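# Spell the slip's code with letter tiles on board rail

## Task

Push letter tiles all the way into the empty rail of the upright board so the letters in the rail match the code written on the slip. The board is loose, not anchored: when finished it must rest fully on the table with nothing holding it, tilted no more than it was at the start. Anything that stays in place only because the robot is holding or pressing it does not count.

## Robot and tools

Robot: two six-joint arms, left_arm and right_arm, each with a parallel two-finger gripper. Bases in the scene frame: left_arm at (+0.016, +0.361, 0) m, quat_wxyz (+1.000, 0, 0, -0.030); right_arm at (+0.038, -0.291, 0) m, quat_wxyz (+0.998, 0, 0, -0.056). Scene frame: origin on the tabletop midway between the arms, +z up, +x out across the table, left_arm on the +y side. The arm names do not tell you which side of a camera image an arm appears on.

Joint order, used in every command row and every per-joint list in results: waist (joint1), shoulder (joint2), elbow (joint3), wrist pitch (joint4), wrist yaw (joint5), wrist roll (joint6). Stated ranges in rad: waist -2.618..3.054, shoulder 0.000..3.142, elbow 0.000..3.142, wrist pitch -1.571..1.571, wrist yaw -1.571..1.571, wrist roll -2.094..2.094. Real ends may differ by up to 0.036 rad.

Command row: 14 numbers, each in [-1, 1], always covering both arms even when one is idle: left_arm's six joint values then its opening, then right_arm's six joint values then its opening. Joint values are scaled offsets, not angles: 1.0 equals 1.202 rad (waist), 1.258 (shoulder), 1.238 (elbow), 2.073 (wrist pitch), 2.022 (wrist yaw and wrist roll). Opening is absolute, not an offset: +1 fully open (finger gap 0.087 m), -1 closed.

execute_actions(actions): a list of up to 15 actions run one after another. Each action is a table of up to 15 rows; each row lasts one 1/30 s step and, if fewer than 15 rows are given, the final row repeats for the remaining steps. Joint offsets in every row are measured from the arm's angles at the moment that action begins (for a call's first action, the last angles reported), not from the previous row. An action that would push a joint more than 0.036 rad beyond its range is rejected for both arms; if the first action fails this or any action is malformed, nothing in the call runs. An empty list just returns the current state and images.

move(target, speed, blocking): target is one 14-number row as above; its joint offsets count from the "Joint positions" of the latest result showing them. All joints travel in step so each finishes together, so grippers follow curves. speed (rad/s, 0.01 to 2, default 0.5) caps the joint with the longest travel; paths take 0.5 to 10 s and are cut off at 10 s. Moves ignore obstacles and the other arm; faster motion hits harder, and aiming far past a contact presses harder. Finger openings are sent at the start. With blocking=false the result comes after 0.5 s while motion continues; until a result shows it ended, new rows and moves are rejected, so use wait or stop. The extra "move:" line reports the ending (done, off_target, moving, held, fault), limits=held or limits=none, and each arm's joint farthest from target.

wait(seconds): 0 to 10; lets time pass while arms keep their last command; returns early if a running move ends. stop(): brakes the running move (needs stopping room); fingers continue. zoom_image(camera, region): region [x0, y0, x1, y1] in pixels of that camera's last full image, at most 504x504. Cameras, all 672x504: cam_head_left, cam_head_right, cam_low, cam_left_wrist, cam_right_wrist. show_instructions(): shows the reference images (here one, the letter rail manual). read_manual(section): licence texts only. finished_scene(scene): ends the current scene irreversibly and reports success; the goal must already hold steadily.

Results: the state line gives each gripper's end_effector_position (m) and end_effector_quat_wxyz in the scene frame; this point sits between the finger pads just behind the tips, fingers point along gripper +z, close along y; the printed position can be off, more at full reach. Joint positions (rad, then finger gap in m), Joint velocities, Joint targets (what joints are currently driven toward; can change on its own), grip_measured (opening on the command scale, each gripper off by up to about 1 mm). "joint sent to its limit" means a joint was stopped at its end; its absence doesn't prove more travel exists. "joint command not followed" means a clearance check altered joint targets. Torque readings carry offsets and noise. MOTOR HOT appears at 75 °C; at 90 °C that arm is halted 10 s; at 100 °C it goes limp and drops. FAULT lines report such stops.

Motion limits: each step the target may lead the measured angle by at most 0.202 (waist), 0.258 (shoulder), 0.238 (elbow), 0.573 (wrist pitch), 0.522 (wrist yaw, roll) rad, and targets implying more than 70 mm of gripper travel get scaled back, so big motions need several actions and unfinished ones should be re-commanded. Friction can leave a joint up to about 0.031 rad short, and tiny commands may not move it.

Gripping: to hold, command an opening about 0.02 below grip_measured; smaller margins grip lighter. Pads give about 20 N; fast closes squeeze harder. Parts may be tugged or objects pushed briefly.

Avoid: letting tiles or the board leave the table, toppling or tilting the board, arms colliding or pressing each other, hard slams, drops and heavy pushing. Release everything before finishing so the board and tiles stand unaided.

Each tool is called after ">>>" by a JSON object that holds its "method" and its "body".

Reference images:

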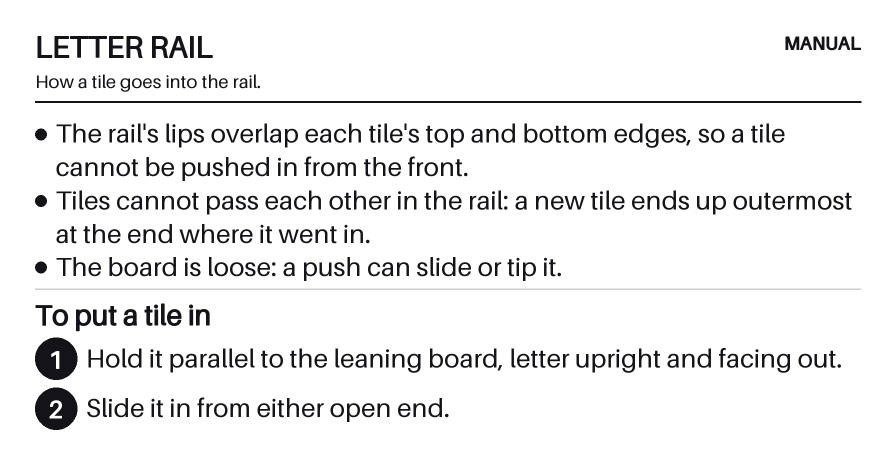

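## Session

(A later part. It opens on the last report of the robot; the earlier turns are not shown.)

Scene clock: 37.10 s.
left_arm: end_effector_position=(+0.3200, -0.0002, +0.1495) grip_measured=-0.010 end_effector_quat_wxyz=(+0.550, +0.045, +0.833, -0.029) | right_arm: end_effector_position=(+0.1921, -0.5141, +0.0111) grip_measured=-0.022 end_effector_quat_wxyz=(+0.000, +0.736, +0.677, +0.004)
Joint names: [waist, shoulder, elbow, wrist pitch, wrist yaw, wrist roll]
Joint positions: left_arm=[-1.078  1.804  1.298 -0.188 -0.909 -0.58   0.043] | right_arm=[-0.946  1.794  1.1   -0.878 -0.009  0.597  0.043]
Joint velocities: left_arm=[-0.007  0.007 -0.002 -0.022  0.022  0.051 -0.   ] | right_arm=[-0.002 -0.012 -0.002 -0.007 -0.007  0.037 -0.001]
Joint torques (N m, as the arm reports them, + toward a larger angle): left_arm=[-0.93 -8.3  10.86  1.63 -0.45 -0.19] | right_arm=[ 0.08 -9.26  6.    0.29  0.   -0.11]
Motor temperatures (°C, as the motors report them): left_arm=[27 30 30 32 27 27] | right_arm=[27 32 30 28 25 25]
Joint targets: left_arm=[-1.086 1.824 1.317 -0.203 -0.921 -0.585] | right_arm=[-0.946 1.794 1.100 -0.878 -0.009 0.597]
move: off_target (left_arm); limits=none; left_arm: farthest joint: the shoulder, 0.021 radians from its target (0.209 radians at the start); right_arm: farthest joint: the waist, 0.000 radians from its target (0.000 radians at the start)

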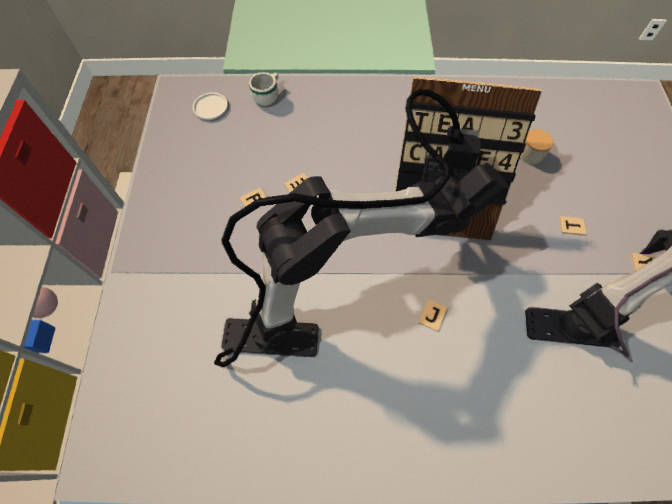

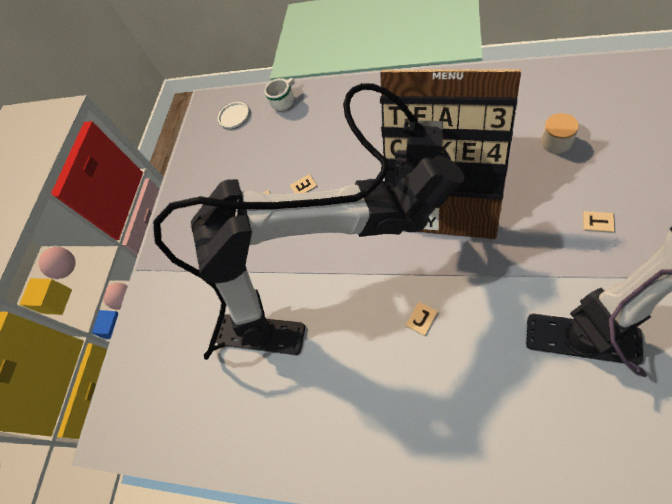

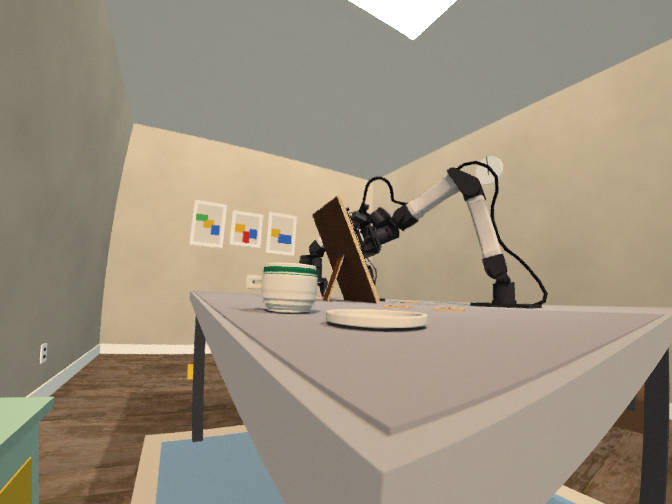

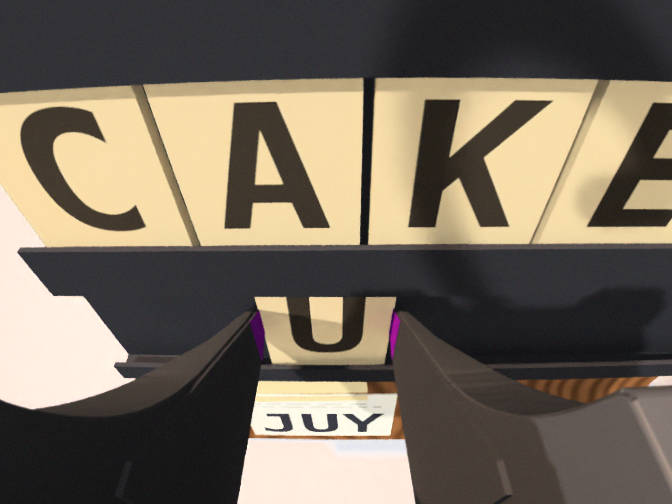

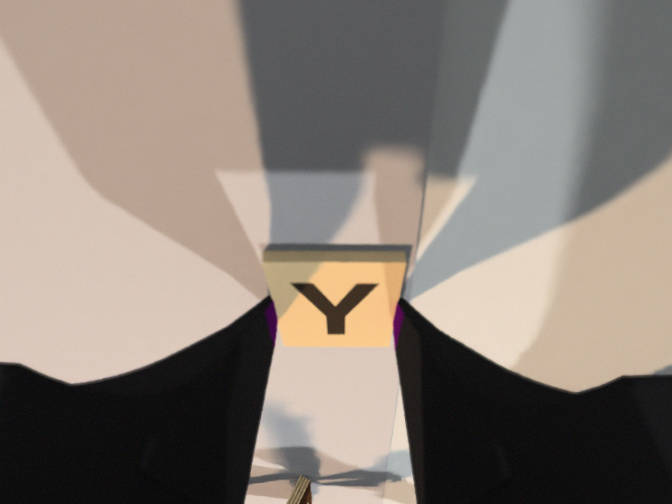

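>>> {"method": "move", "body": {"target": [-0.152,-0.02,0,0,0,0,0.6,0.1,-0.3,-0.1,0,0,-0.085,-0.12]}}

>>> {"method": "move", "body": {"target": [0,0.185,0.168,-0.424,0.456,-0.138,0.6,0.8,-0.445,-0.37,0.3,0.397,0,-0.12], "speed": 1}}

Scene clock: 38.73 s.
left_arm: end_effector_position=(+0.2515, -0.0476, +0.1559) grip_measured=+0.600 end_effector_quat_wxyz=(+0.548, +0.115, +0.824, -0.083) | right_arm: end_effector_position=(+0.2051, -0.4905, +0.0776) grip_measured=-0.022 end_effector_quat_wxyz=(+0.131, +0.631, +0.764, -0.030)
Joint names: [waist, shoulder, elbow, wrist pitch, wrist yaw, wrist roll]
Joint positions: left_arm=[-1.255  1.789  1.298 -0.187 -0.909 -0.58   0.07 ] | right_arm=[-0.834  1.426  1.    -0.875 -0.009  0.435  0.043]
Joint velocities: left_arm=[-0.012 -0.007 -0.022 -0.007 -0.037 -0.066  0.   ] | right_arm=[ 0.002  0.002 -0.002  0.037 -0.051  0.022 -0.001]
Joint torques (N m, as the arm reports them, + toward a larger angle): left_arm=[ -0.74 -10.7    9.04   1.78  -0.31  -0.14] | right_arm=[ 0.91 -7.05  5.1   0.68 -0.03 -0.19]
Motor temperatures (°C, as the motors report them): left_arm=[27 31 30 32 27 27] | right_arm=[27 32 30 28 25 25]
Joint targets: left_arm=[-1.261 1.779 1.298 -0.188 -0.909 -0.579] | right_arm=[-0.825 1.416 0.976 -0.878 -0.009 0.425]
move: off_target (right_arm); limits=none; left_arm: farthest joint: the shoulder, 0.011 radians from its target (0.025 radians at the start); right_arm: farthest joint: the elbow, 0.024 radians from its target (0.123 radians at the start)

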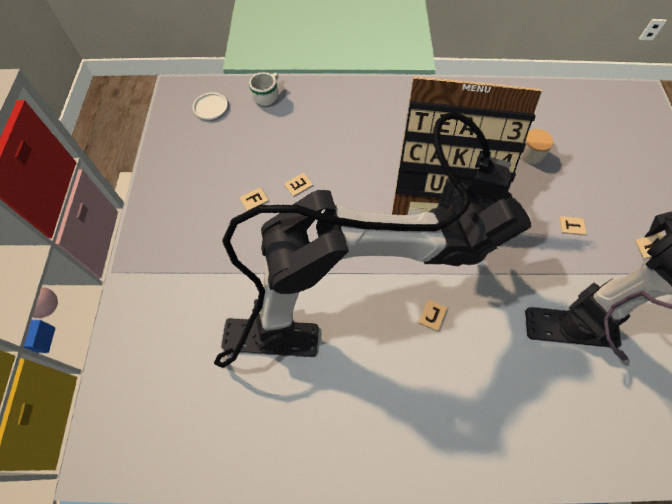

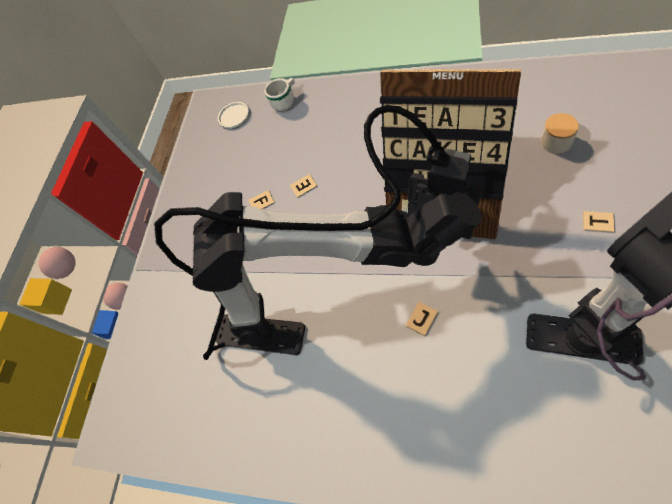

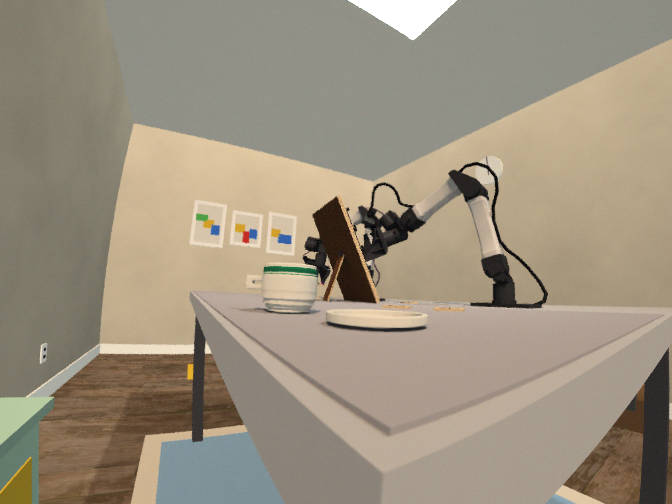

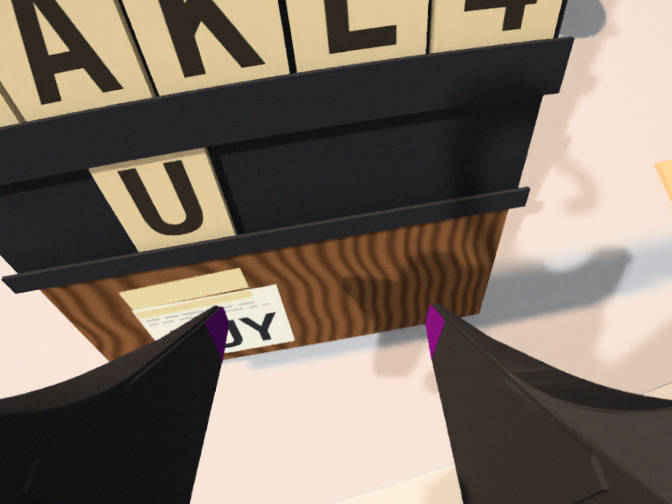

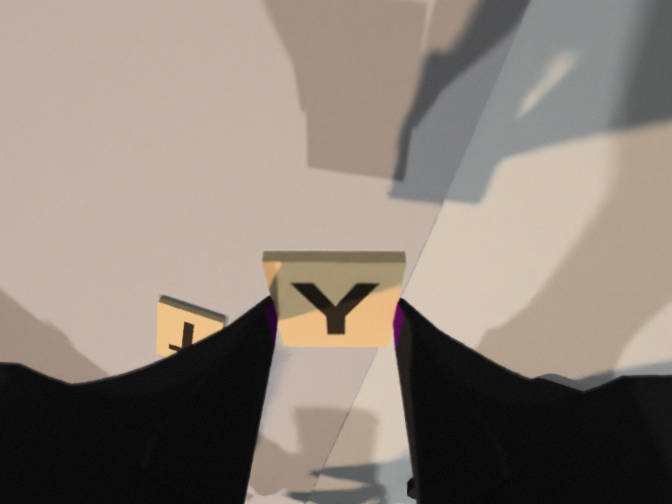

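Scene clock: 40.60 s.
left_arm: end_effector_position=(+0.0734, +0.0188, +0.0351) grip_measured=+0.600 end_effector_quat_wxyz=(+0.001, +0.229, +0.973, +0.000) | right_arm: end_effector_position=(+0.2985, -0.4007, +0.1511) grip_measured=-0.022 end_effector_quat_wxyz=(+0.504, +0.351, +0.755, -0.231)
Joint names: [waist, shoulder, elbow, wrist pitch, wrist yaw, wrist roll]
Joint positions: left_arm=[-1.255  2.003  1.487 -1.055 -0.002 -0.853  0.07 ] | right_arm=[ 0.118  0.883  0.563 -0.255  0.783  0.435  0.043]
Joint velocities: left_arm=[-0.002 -0.007 -0.012  0.007  0.051 -0.11   0.   ] | right_arm=[ 0.002  0.002 -0.002  0.051  0.007  0.051 -0.   ]
Joint torques (N m, as the arm reports them, + toward a larger angle): left_arm=[-0.34 -9.04  9.48  0.39  0.09 -0.19] | right_arm=[ 0.99 -3.25  6.19  1.54  0.37 -0.1 ]
Motor temperatures (°C, as the motors report them): left_arm=[27 31 30 32 27 27] | right_arm=[27 32 30 28 25 25]
Joint targets: left_arm=[-1.255 2.022 1.506 -1.066 0.013 -0.859] | right_arm=[0.127 0.867 0.542 -0.254 0.794 0.435]
move: off_target (right_arm); limits=none; left_arm: farthest joint: the shoulder, 0.019 radians from its target (0.232 radians at the start); right_arm: farthest joint: the elbow, 0.021 radians from its target (0.458 radians at the start)

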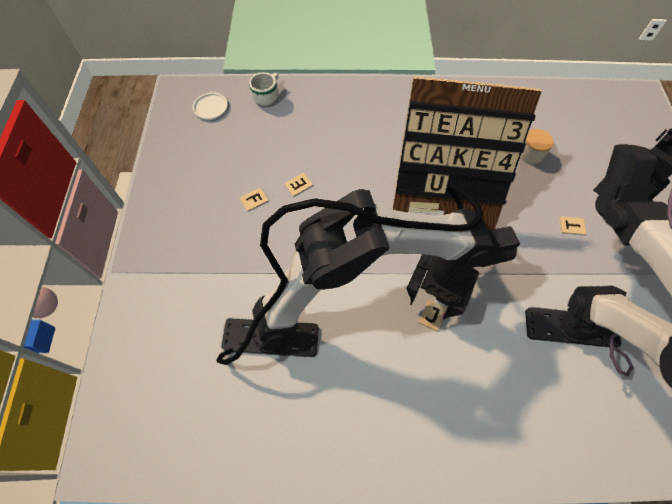

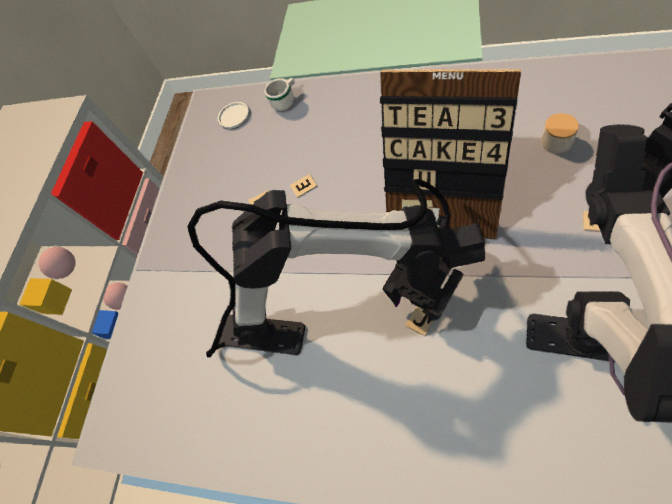

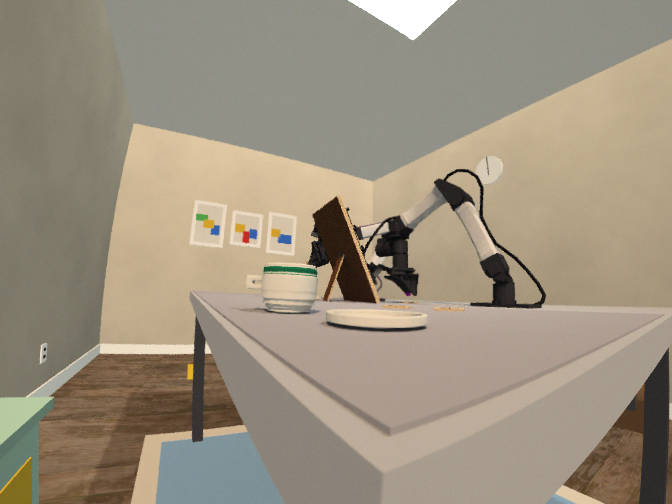

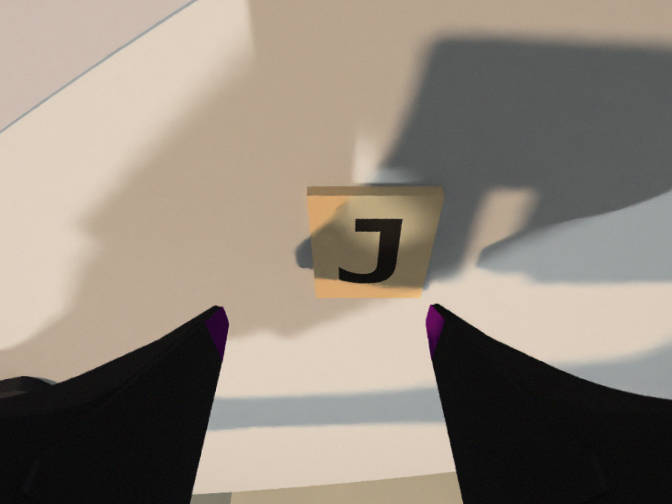

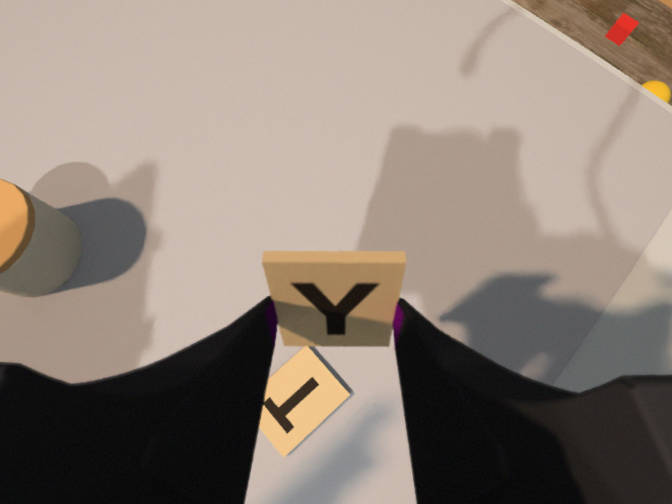

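>>> {"method": "move", "body": {"target": [-0.022,0.083,0.029,0.038,0,-0.011,1,0.3,0,-0.024,0,0,0,-0.12], "speed": 0.4}}

Scene clock: 42.13 s.
left_arm: end_effector_position=(+0.0711, +0.0021, +0.0092) grip_measured=+1.000 end_effector_quat_wxyz=(+0.002, +0.229, +0.973, -0.002) | right_arm: end_effector_position=(+0.3191, -0.3047, +0.1476) grip_measured=-0.022 end_effector_quat_wxyz=(+0.534, +0.212, +0.806, -0.141)
Joint names: [waist, shoulder, elbow, wrist pitch, wrist yaw, wrist roll]
Joint positions: left_arm=[-1.272  2.085  1.504 -0.984 -0.001 -0.87   0.087] | right_arm=[ 0.469  0.883  0.554 -0.253  0.783  0.435  0.043]
Joint velocities: left_arm=[-0.007  0.002 -0.017 -0.007 -0.007  0.037  0.   ] | right_arm=[ 0.002  0.012 -0.012  0.007 -0.007  0.007  0.   ]
Joint torques (N m, as the arm reports them, + toward a larger angle): left_arm=[-1.04 -9.5   9.4   0.57 -0.07 -0.2 ] | right_arm=[ 0.98 -1.66  6.39  1.49  0.28 -0.08]
Motor temperatures (°C, as the motors report them): left_arm=[27 32 30 32 27 27] | right_arm=[27 32 31 28 25 25]
Joint targets: left_arm=[-1.282 2.107 1.523 -0.976 -0.002 -0.876] | right_arm=[0.479 0.883 0.534 -0.255 0.783 0.435]
move: off_target (left_arm, right_arm); limits=none; left_arm: farthest joint: the shoulder, 0.022 radians from its target (0.105 radians at the start); right_arm: farthest joint: the elbow, 0.021 radians from its target (0.030 radians at the start)

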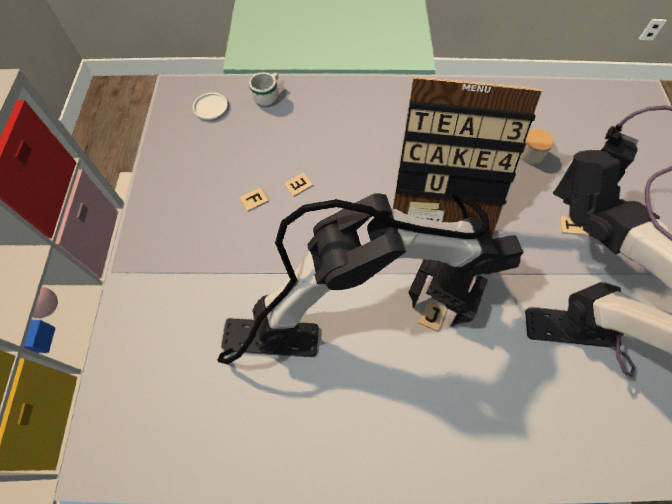

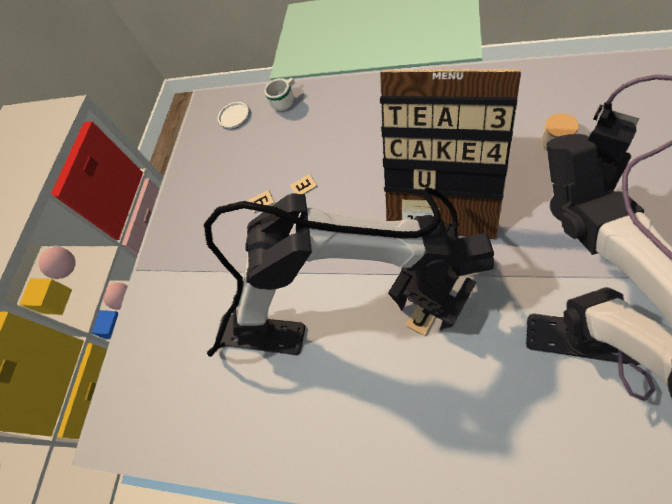

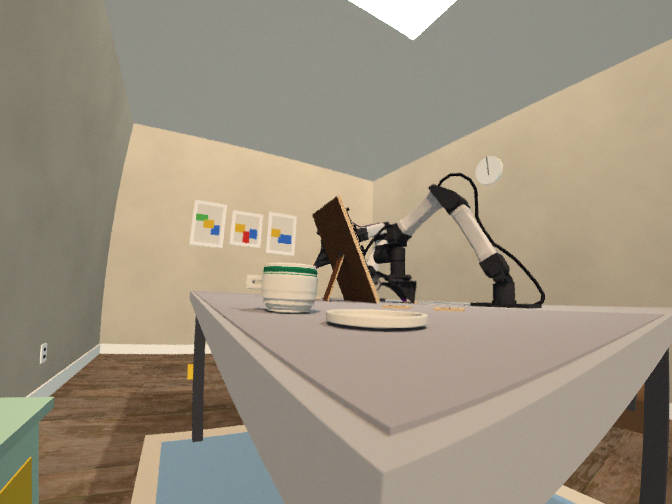

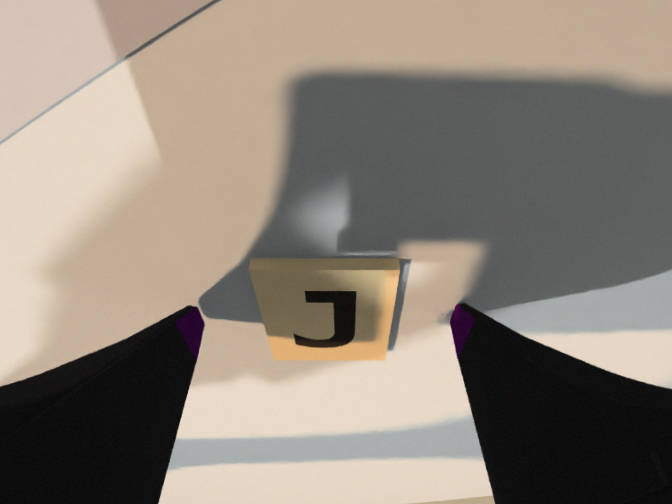

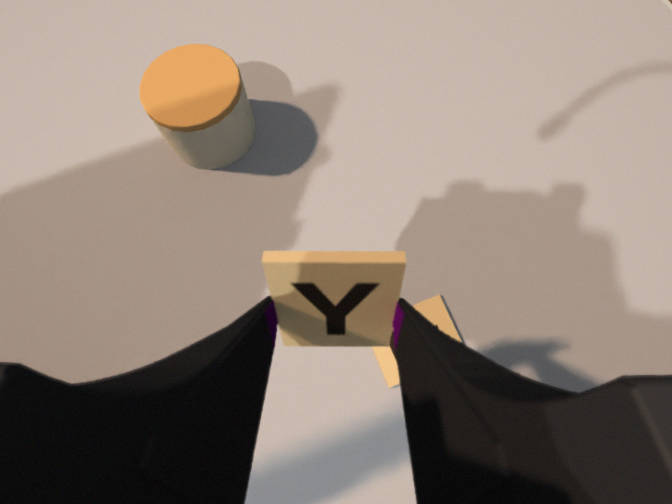

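>>> {"method": "execute_actions", "body": {"actions": [[[0,0.01,-0.028,0.015,0,0,0.35,0,0,0,0,0,0,-0.12]],[[0,0,0,0,0,0,0.2,0,0,0,0,0,0,-0.12],[0,0,0,0,0,0,0.1,0,0,0,0,0,0,-0.12],[0,0,0,0,0,0,0.03,0,0,0,0,0,0,-0.12],[0,0,0,0,0,0,-0.04,0,0,0,0,0,0,-0.12],[0,0,0,0,0,0,-0.12,0,0,0,0,0,0,-0.12]]]}}

>>> {"method": "move", "body": {"target": [0.15,-0.65,-0.6,0.3,-0.25,0.235,-0.12,0.352,0,0,0,0,0,-0.12], "speed": 0.9}}

Scene clock: 43.37 s.
left_arm: end_effector_position=(+0.0710, -0.0006, +0.0080) grip_measured=-0.011 end_effector_quat_wxyz=(+0.003, +0.229, +0.973, -0.008) | right_arm: end_effector_position=(+0.3191, -0.3047, +0.1476) grip_measured=-0.022 end_effector_quat_wxyz=(+0.534, +0.212, +0.806, -0.141)
Joint names: [waist, shoulder, elbow, wrist pitch, wrist yaw, wrist roll]
Joint positions: left_arm=[-1.272  2.085  1.499 -0.967  0.003 -0.87   0.043] | right_arm=[ 0.469  0.883  0.554 -0.253  0.783  0.435  0.043]
Joint velocities: left_arm=[ 0.002 -0.017  0.002 -0.022 -0.007  0.022  0.   ] | right_arm=[-0.007 -0.007  0.002  0.066  0.007  0.081  0.001]
Joint torques (N m, as the arm reports them, + toward a larger angle): left_arm=[ -0.34 -11.29   7.48   0.52  -0.07  -0.14] | right_arm=[ 0.03 -1.65  8.11  1.52  0.33 -0.13]
Motor temperatures (°C, as the motors report them): left_arm=[27 32 30 32 27 27] | right_arm=[27 32 31 29 25 25]
Joint targets: left_arm=[-1.272 2.085 1.499 -0.968 0.003 -0.870] | right_arm=[0.469 0.883 0.554 -0.253 0.783 0.435]

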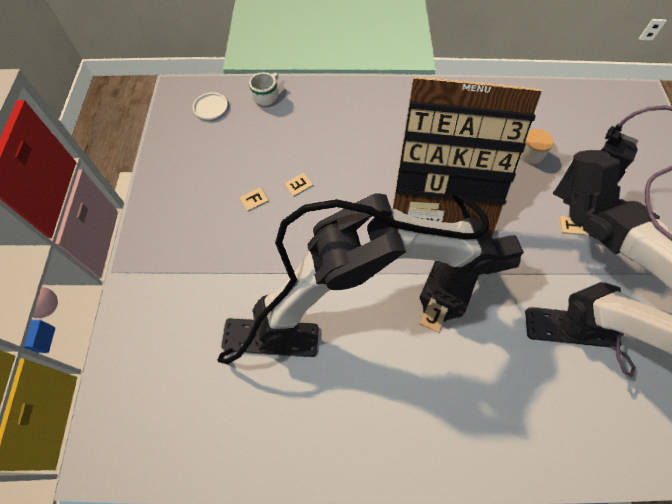

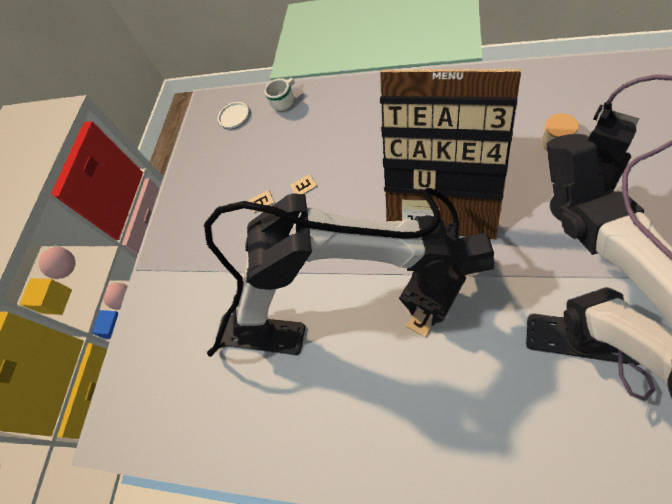

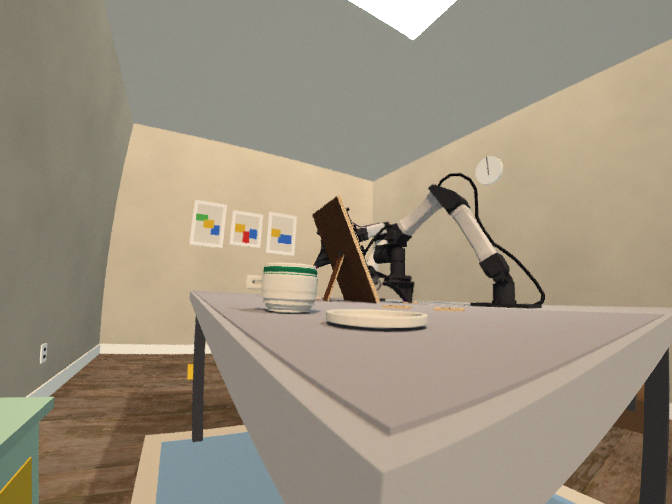

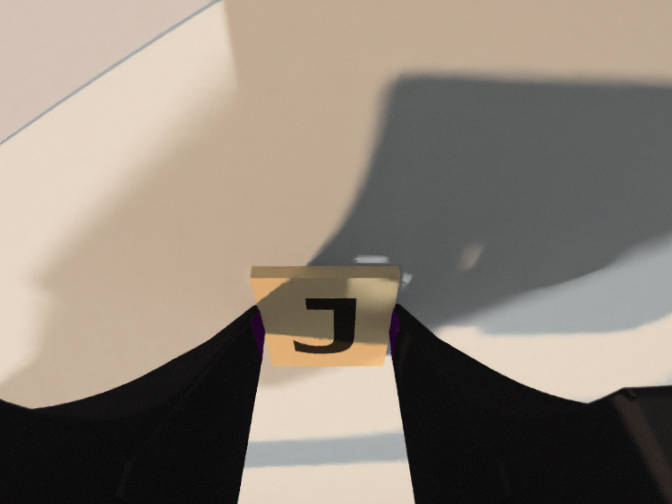

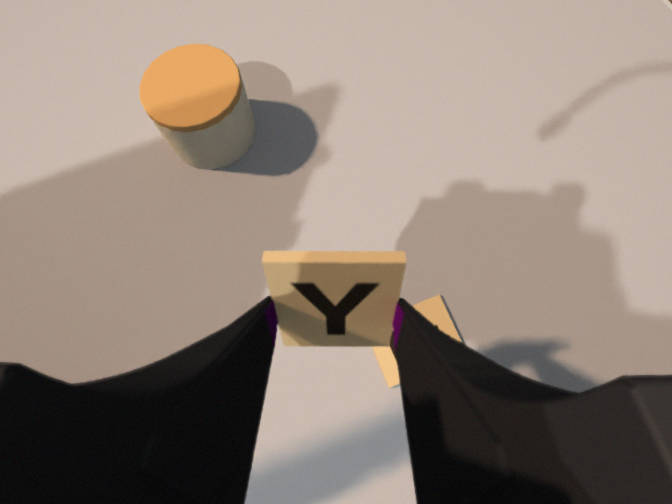

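Scene clock: 45.13 s.
left_arm: end_effector_position=(+0.2049, +0.0985, +0.0998) grip_measured=-0.011 end_effector_quat_wxyz=(+0.404, +0.256, +0.874, -0.081) | right_arm: end_effector_position=(+0.3009, -0.1905, +0.1476) grip_measured=-0.022 end_effector_quat_wxyz=(+0.552, +0.042, +0.833, -0.028)
Joint names: [waist, shoulder, elbow, wrist pitch, wrist yaw, wrist roll]
Joint positions: left_arm=[-1.101  1.28   0.782 -0.348 -0.491 -0.401  0.043] | right_arm=[ 0.883  0.883  0.554 -0.253  0.783  0.435  0.043]
Joint velocities: left_arm=[-0.022  0.002 -0.017 -0.066  0.081 -0.051  0.001] | right_arm=[-0.002 -0.012 -0.002 -0.139 -0.037 -0.007  0.001]
Joint torques (N m, as the arm reports them, + toward a larger angle): left_arm=[ 0.33 -5.76  6.49  1.8  -0.36 -0.08] | right_arm=[ 0.95 -1.57  7.79  1.52  0.26 -0.07]
Motor temperatures (°C, as the motors report them): left_arm=[27 32 30 32 27 27] | right_arm=[27 32 31 29 25 25]
Joint targets: left_arm=[-1.091 1.268 0.756 -0.345 -0.502 -0.395] | right_arm=[0.892 0.883 0.554 -0.253 0.783 0.435]
move: off_target (left_arm); limits=none; left_arm: farthest joint: the elbow, 0.026 radians from its target (0.743 radians at the start); right_arm: farthest joint: the waist, 0.009 radians from its target (0.423 radians at the start)

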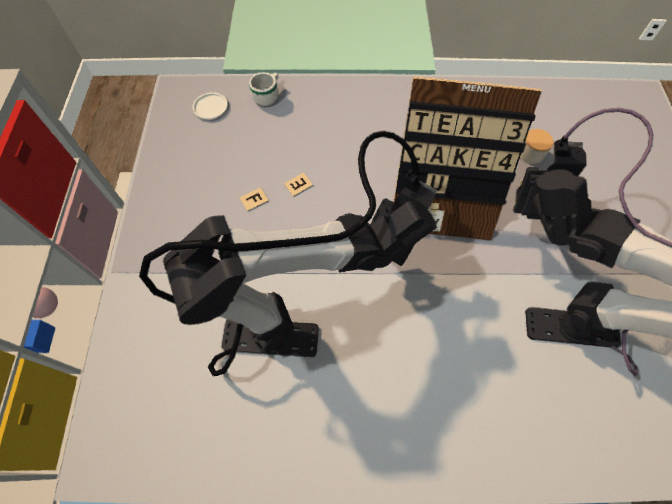

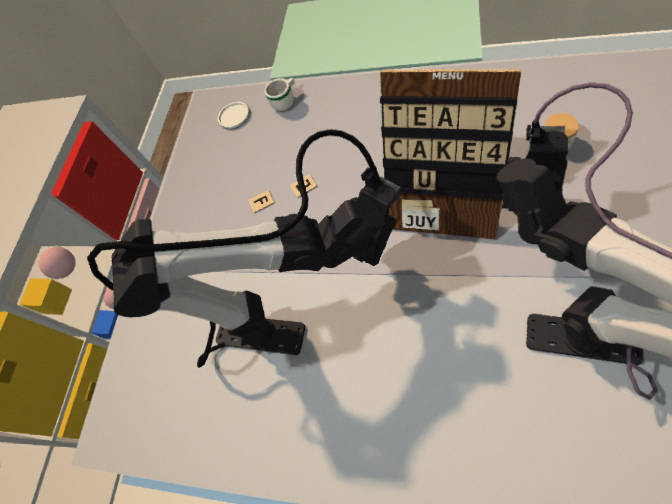

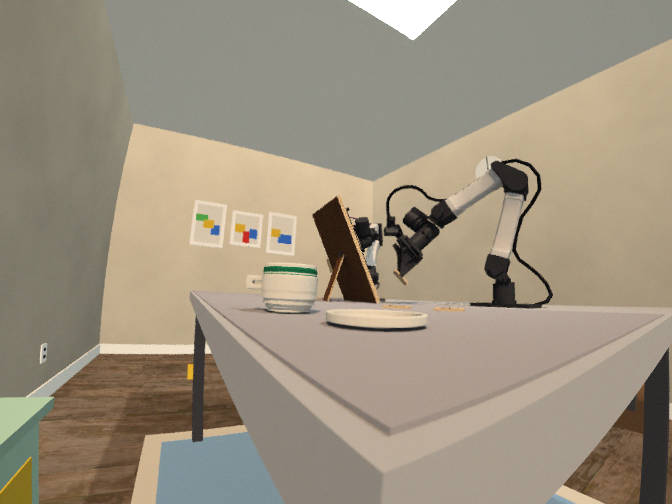

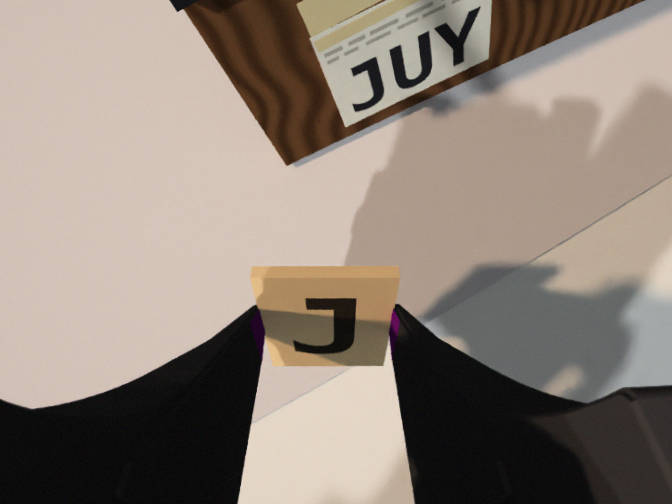

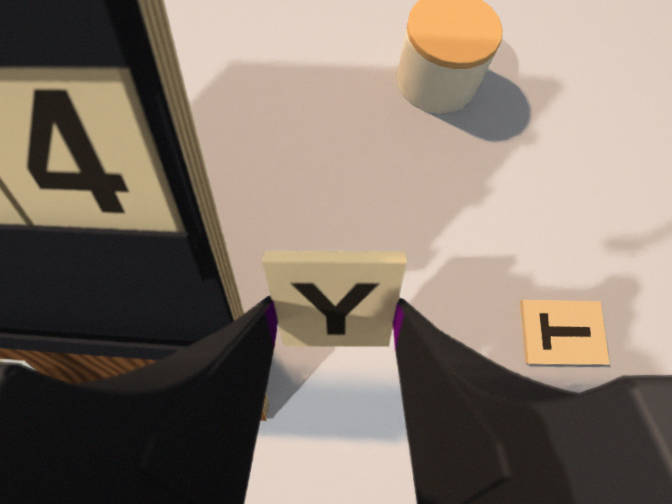

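>>> {"method": "execute_actions", "body": {"actions": []}}

Scene clock: 45.60 s.
left_arm: end_effector_position=(+0.2049, +0.0985, +0.0999) grip_measured=-0.011 end_effector_quat_wxyz=(+0.404, +0.256, +0.874, -0.081) | right_arm: end_effector_position=(+0.3009, -0.1905, +0.1476) grip_measured=-0.022 end_effector_quat_wxyz=(+0.552, +0.042, +0.833, -0.028)
Joint names: [waist, shoulder, elbow, wrist pitch, wrist yaw, wrist roll]
Joint positions: left_arm=[-1.101  1.28   0.782 -0.348 -0.491 -0.401  0.043] | right_arm=[ 0.883  0.883  0.554 -0.253  0.783  0.435  0.043]
Joint velocities: left_arm=[-0.007 -0.002 -0.007 -0.022 -0.051  0.022 -0.   ] | right_arm=[-0.007 -0.002 -0.017 -0.007  0.051 -0.007  0.   ]
Joint torques (N m, as the arm reports them, + toward a larger angle): left_arm=[ 0.38 -5.77  6.49  1.8  -0.35 -0.08] | right_arm=[ 0.88 -1.67  7.94  1.53  0.25 -0.17]
Motor temperatures (°C, as the motors report them): left_arm=[27 32 30 32 27 27] | right_arm=[27 32 31 29 25 25]
Joint targets: left_arm=[-1.091 1.268 0.756 -0.345 -0.502 -0.395] | right_arm=[0.892 0.883 0.554 -0.253 0.783 0.435]

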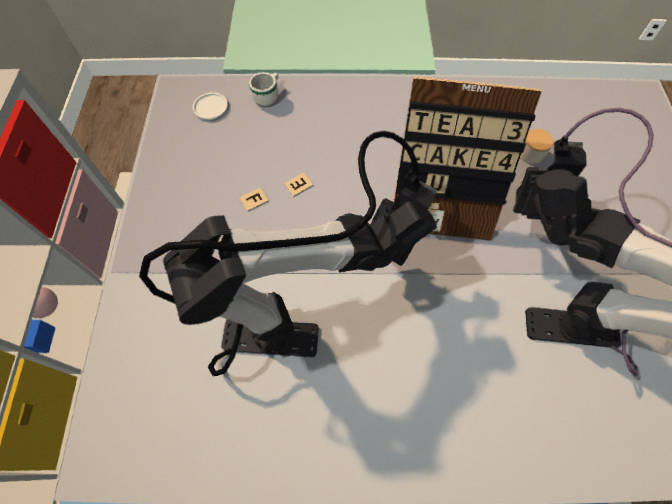

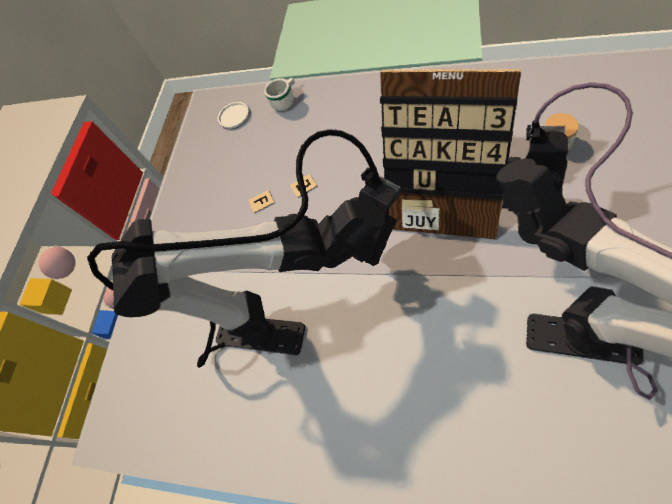

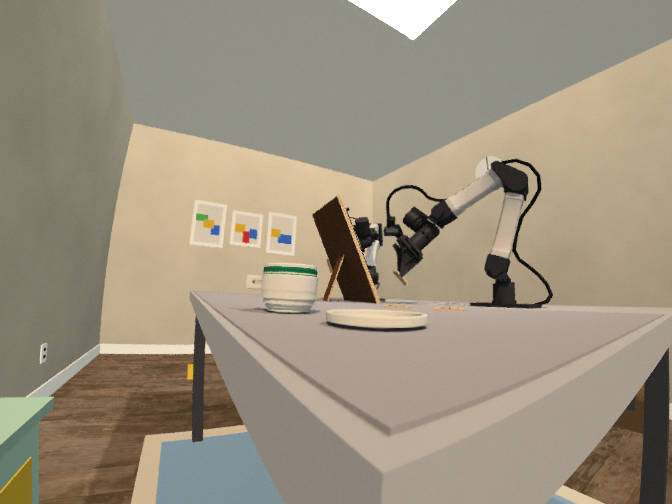

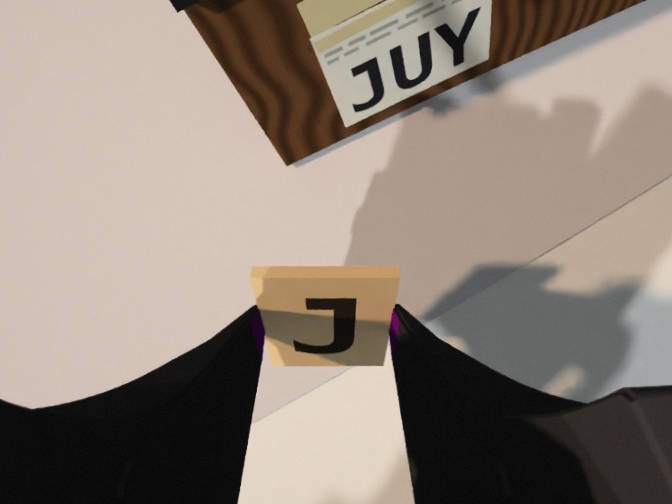

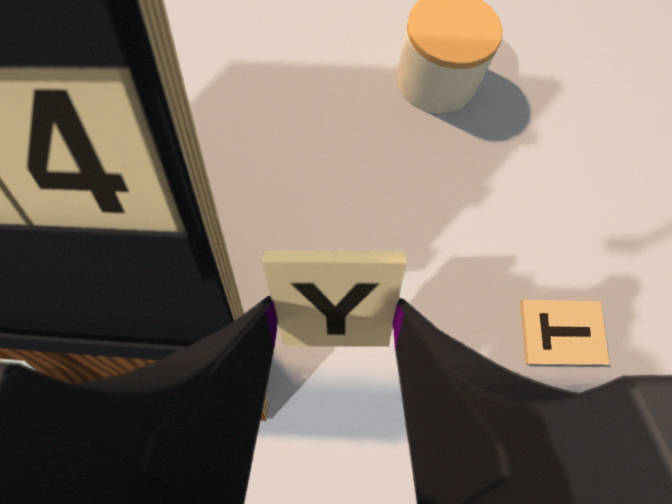

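>>> {"method": "move", "body": {"target": [0.25,0.087,0.053,0.174,-0.11,0.021,-0.12,0.055,0.069,0.037,0,0.028,0.027,-0.12], "speed": 0.4}}

>>> {"method": "zoom_image", "body": {"camera": "cam_right_wrist", "region": [150,190,350,380]}}

Scene clock: 47.40 s.
left_arm: end_effector_position=(+0.3371, +0.1400, +0.1546) grip_measured=-0.011 end_effector_quat_wxyz=(+0.554, +0.037, +0.831, -0.027) | right_arm: end_effector_position=(+0.3022, -0.1751, +0.1478) grip_measured=-0.022 end_effector_quat_wxyz=(+0.551, +0.041, +0.833, -0.028)
Joint names: [waist, shoulder, elbow, wrist pitch, wrist yaw, wrist roll]
Joint positions: left_arm=[-0.808  1.369  0.83   0.01  -0.702 -0.364  0.043] | right_arm=[ 0.94   0.95   0.587 -0.253  0.829  0.48   0.043]
Joint velocities: left_arm=[-0.017 -0.022 -0.007 -0.007 -0.007 -0.051 -0.001] | right_arm=[-0.027  0.007 -0.002  0.022  0.007  0.066 -0.001]
Joint torques (N m, as the arm reports them, + toward a larger angle): left_arm=[ 0.26 -4.12 10.97  2.03 -0.35 -0.08] | right_arm=[ 0.92 -0.53  8.99  1.51  0.38 -0.02]
Motor temperatures (°C, as the motors report them): left_arm=[27 32 30 32 27 27] | right_arm=[27 32 31 30 25 25]
Joint targets: left_arm=[-0.800 1.389 0.848 0.013 -0.714 -0.358] | right_arm=[0.949 0.970 0.599 -0.253 0.840 0.489]
move: off_target (left_arm); limits=none; left_arm: farthest joint: the shoulder, 0.021 radians from its target (0.110 radians at the start); right_arm: farthest joint: the shoulder, 0.019 radians from its target (0.087 radians at the start)

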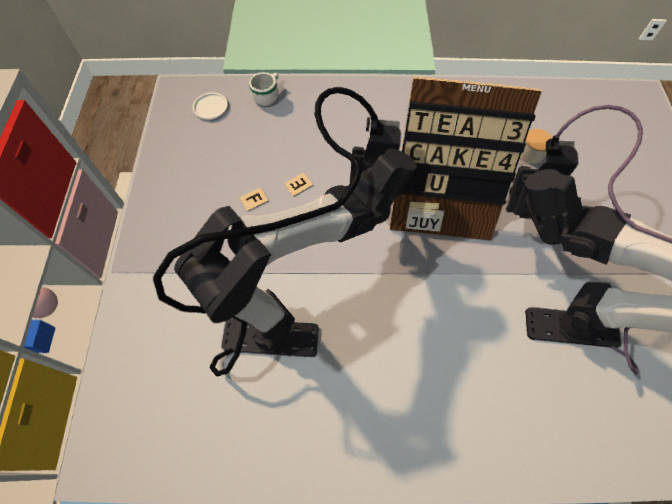

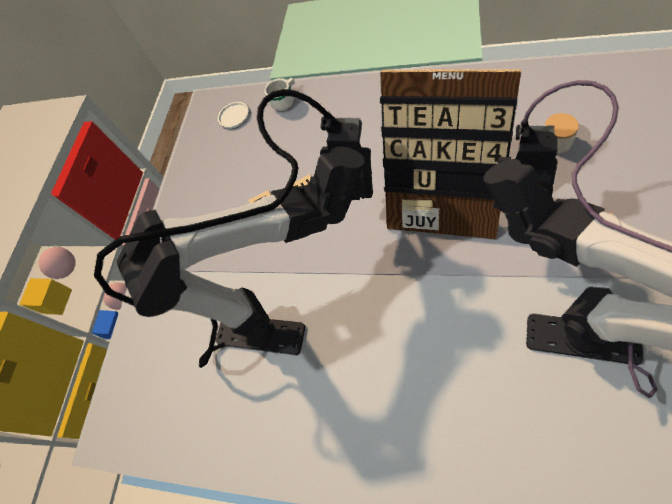

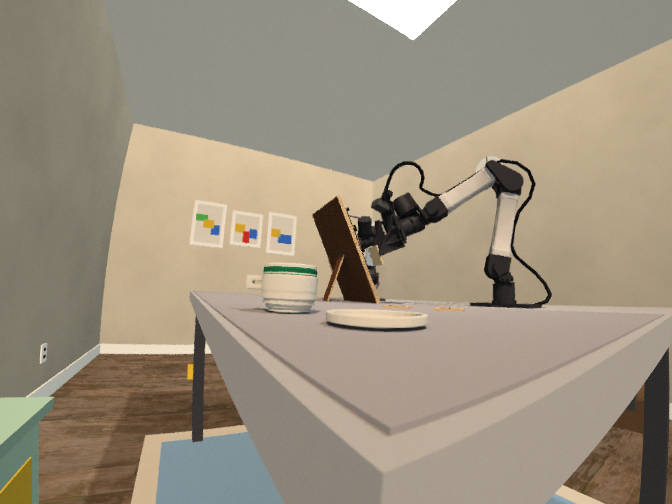

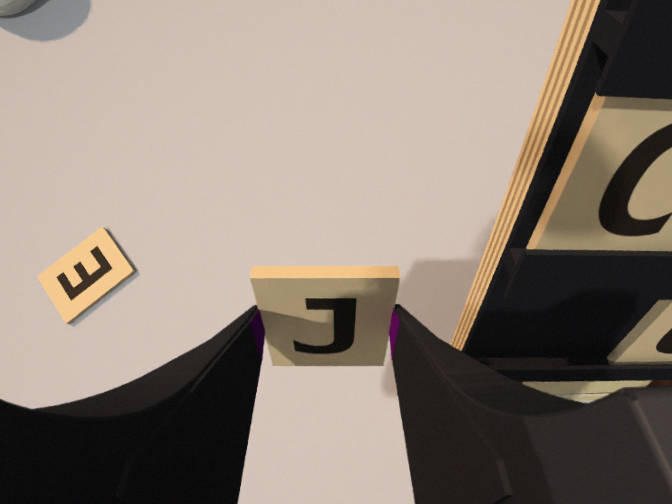

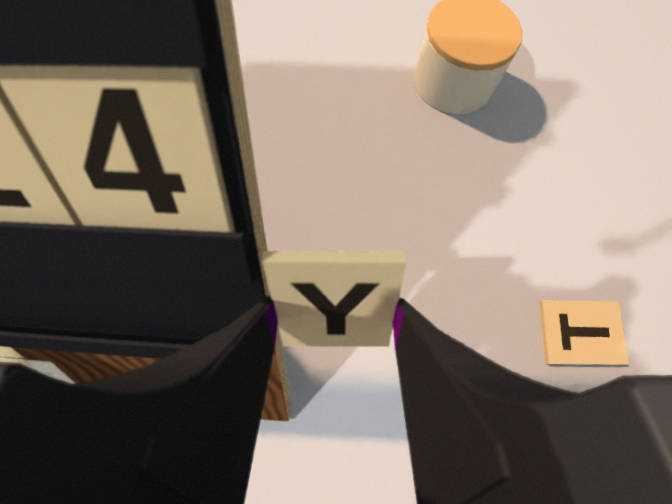

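Region (150, 190, 350, 380) of cam_right_wrist's 672x504 image, scaled by 2.520, with more detail than that image has; it fills the top 479 rows of this view, and the rest is white.

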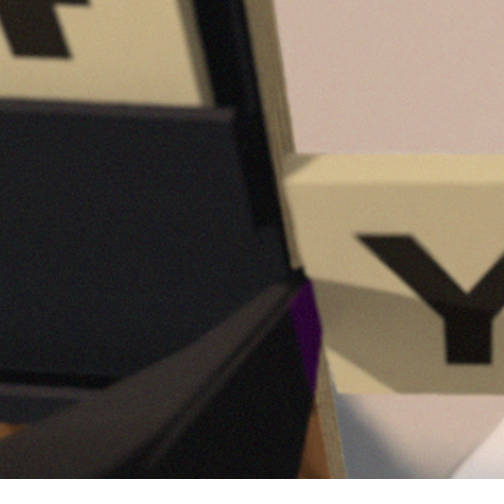

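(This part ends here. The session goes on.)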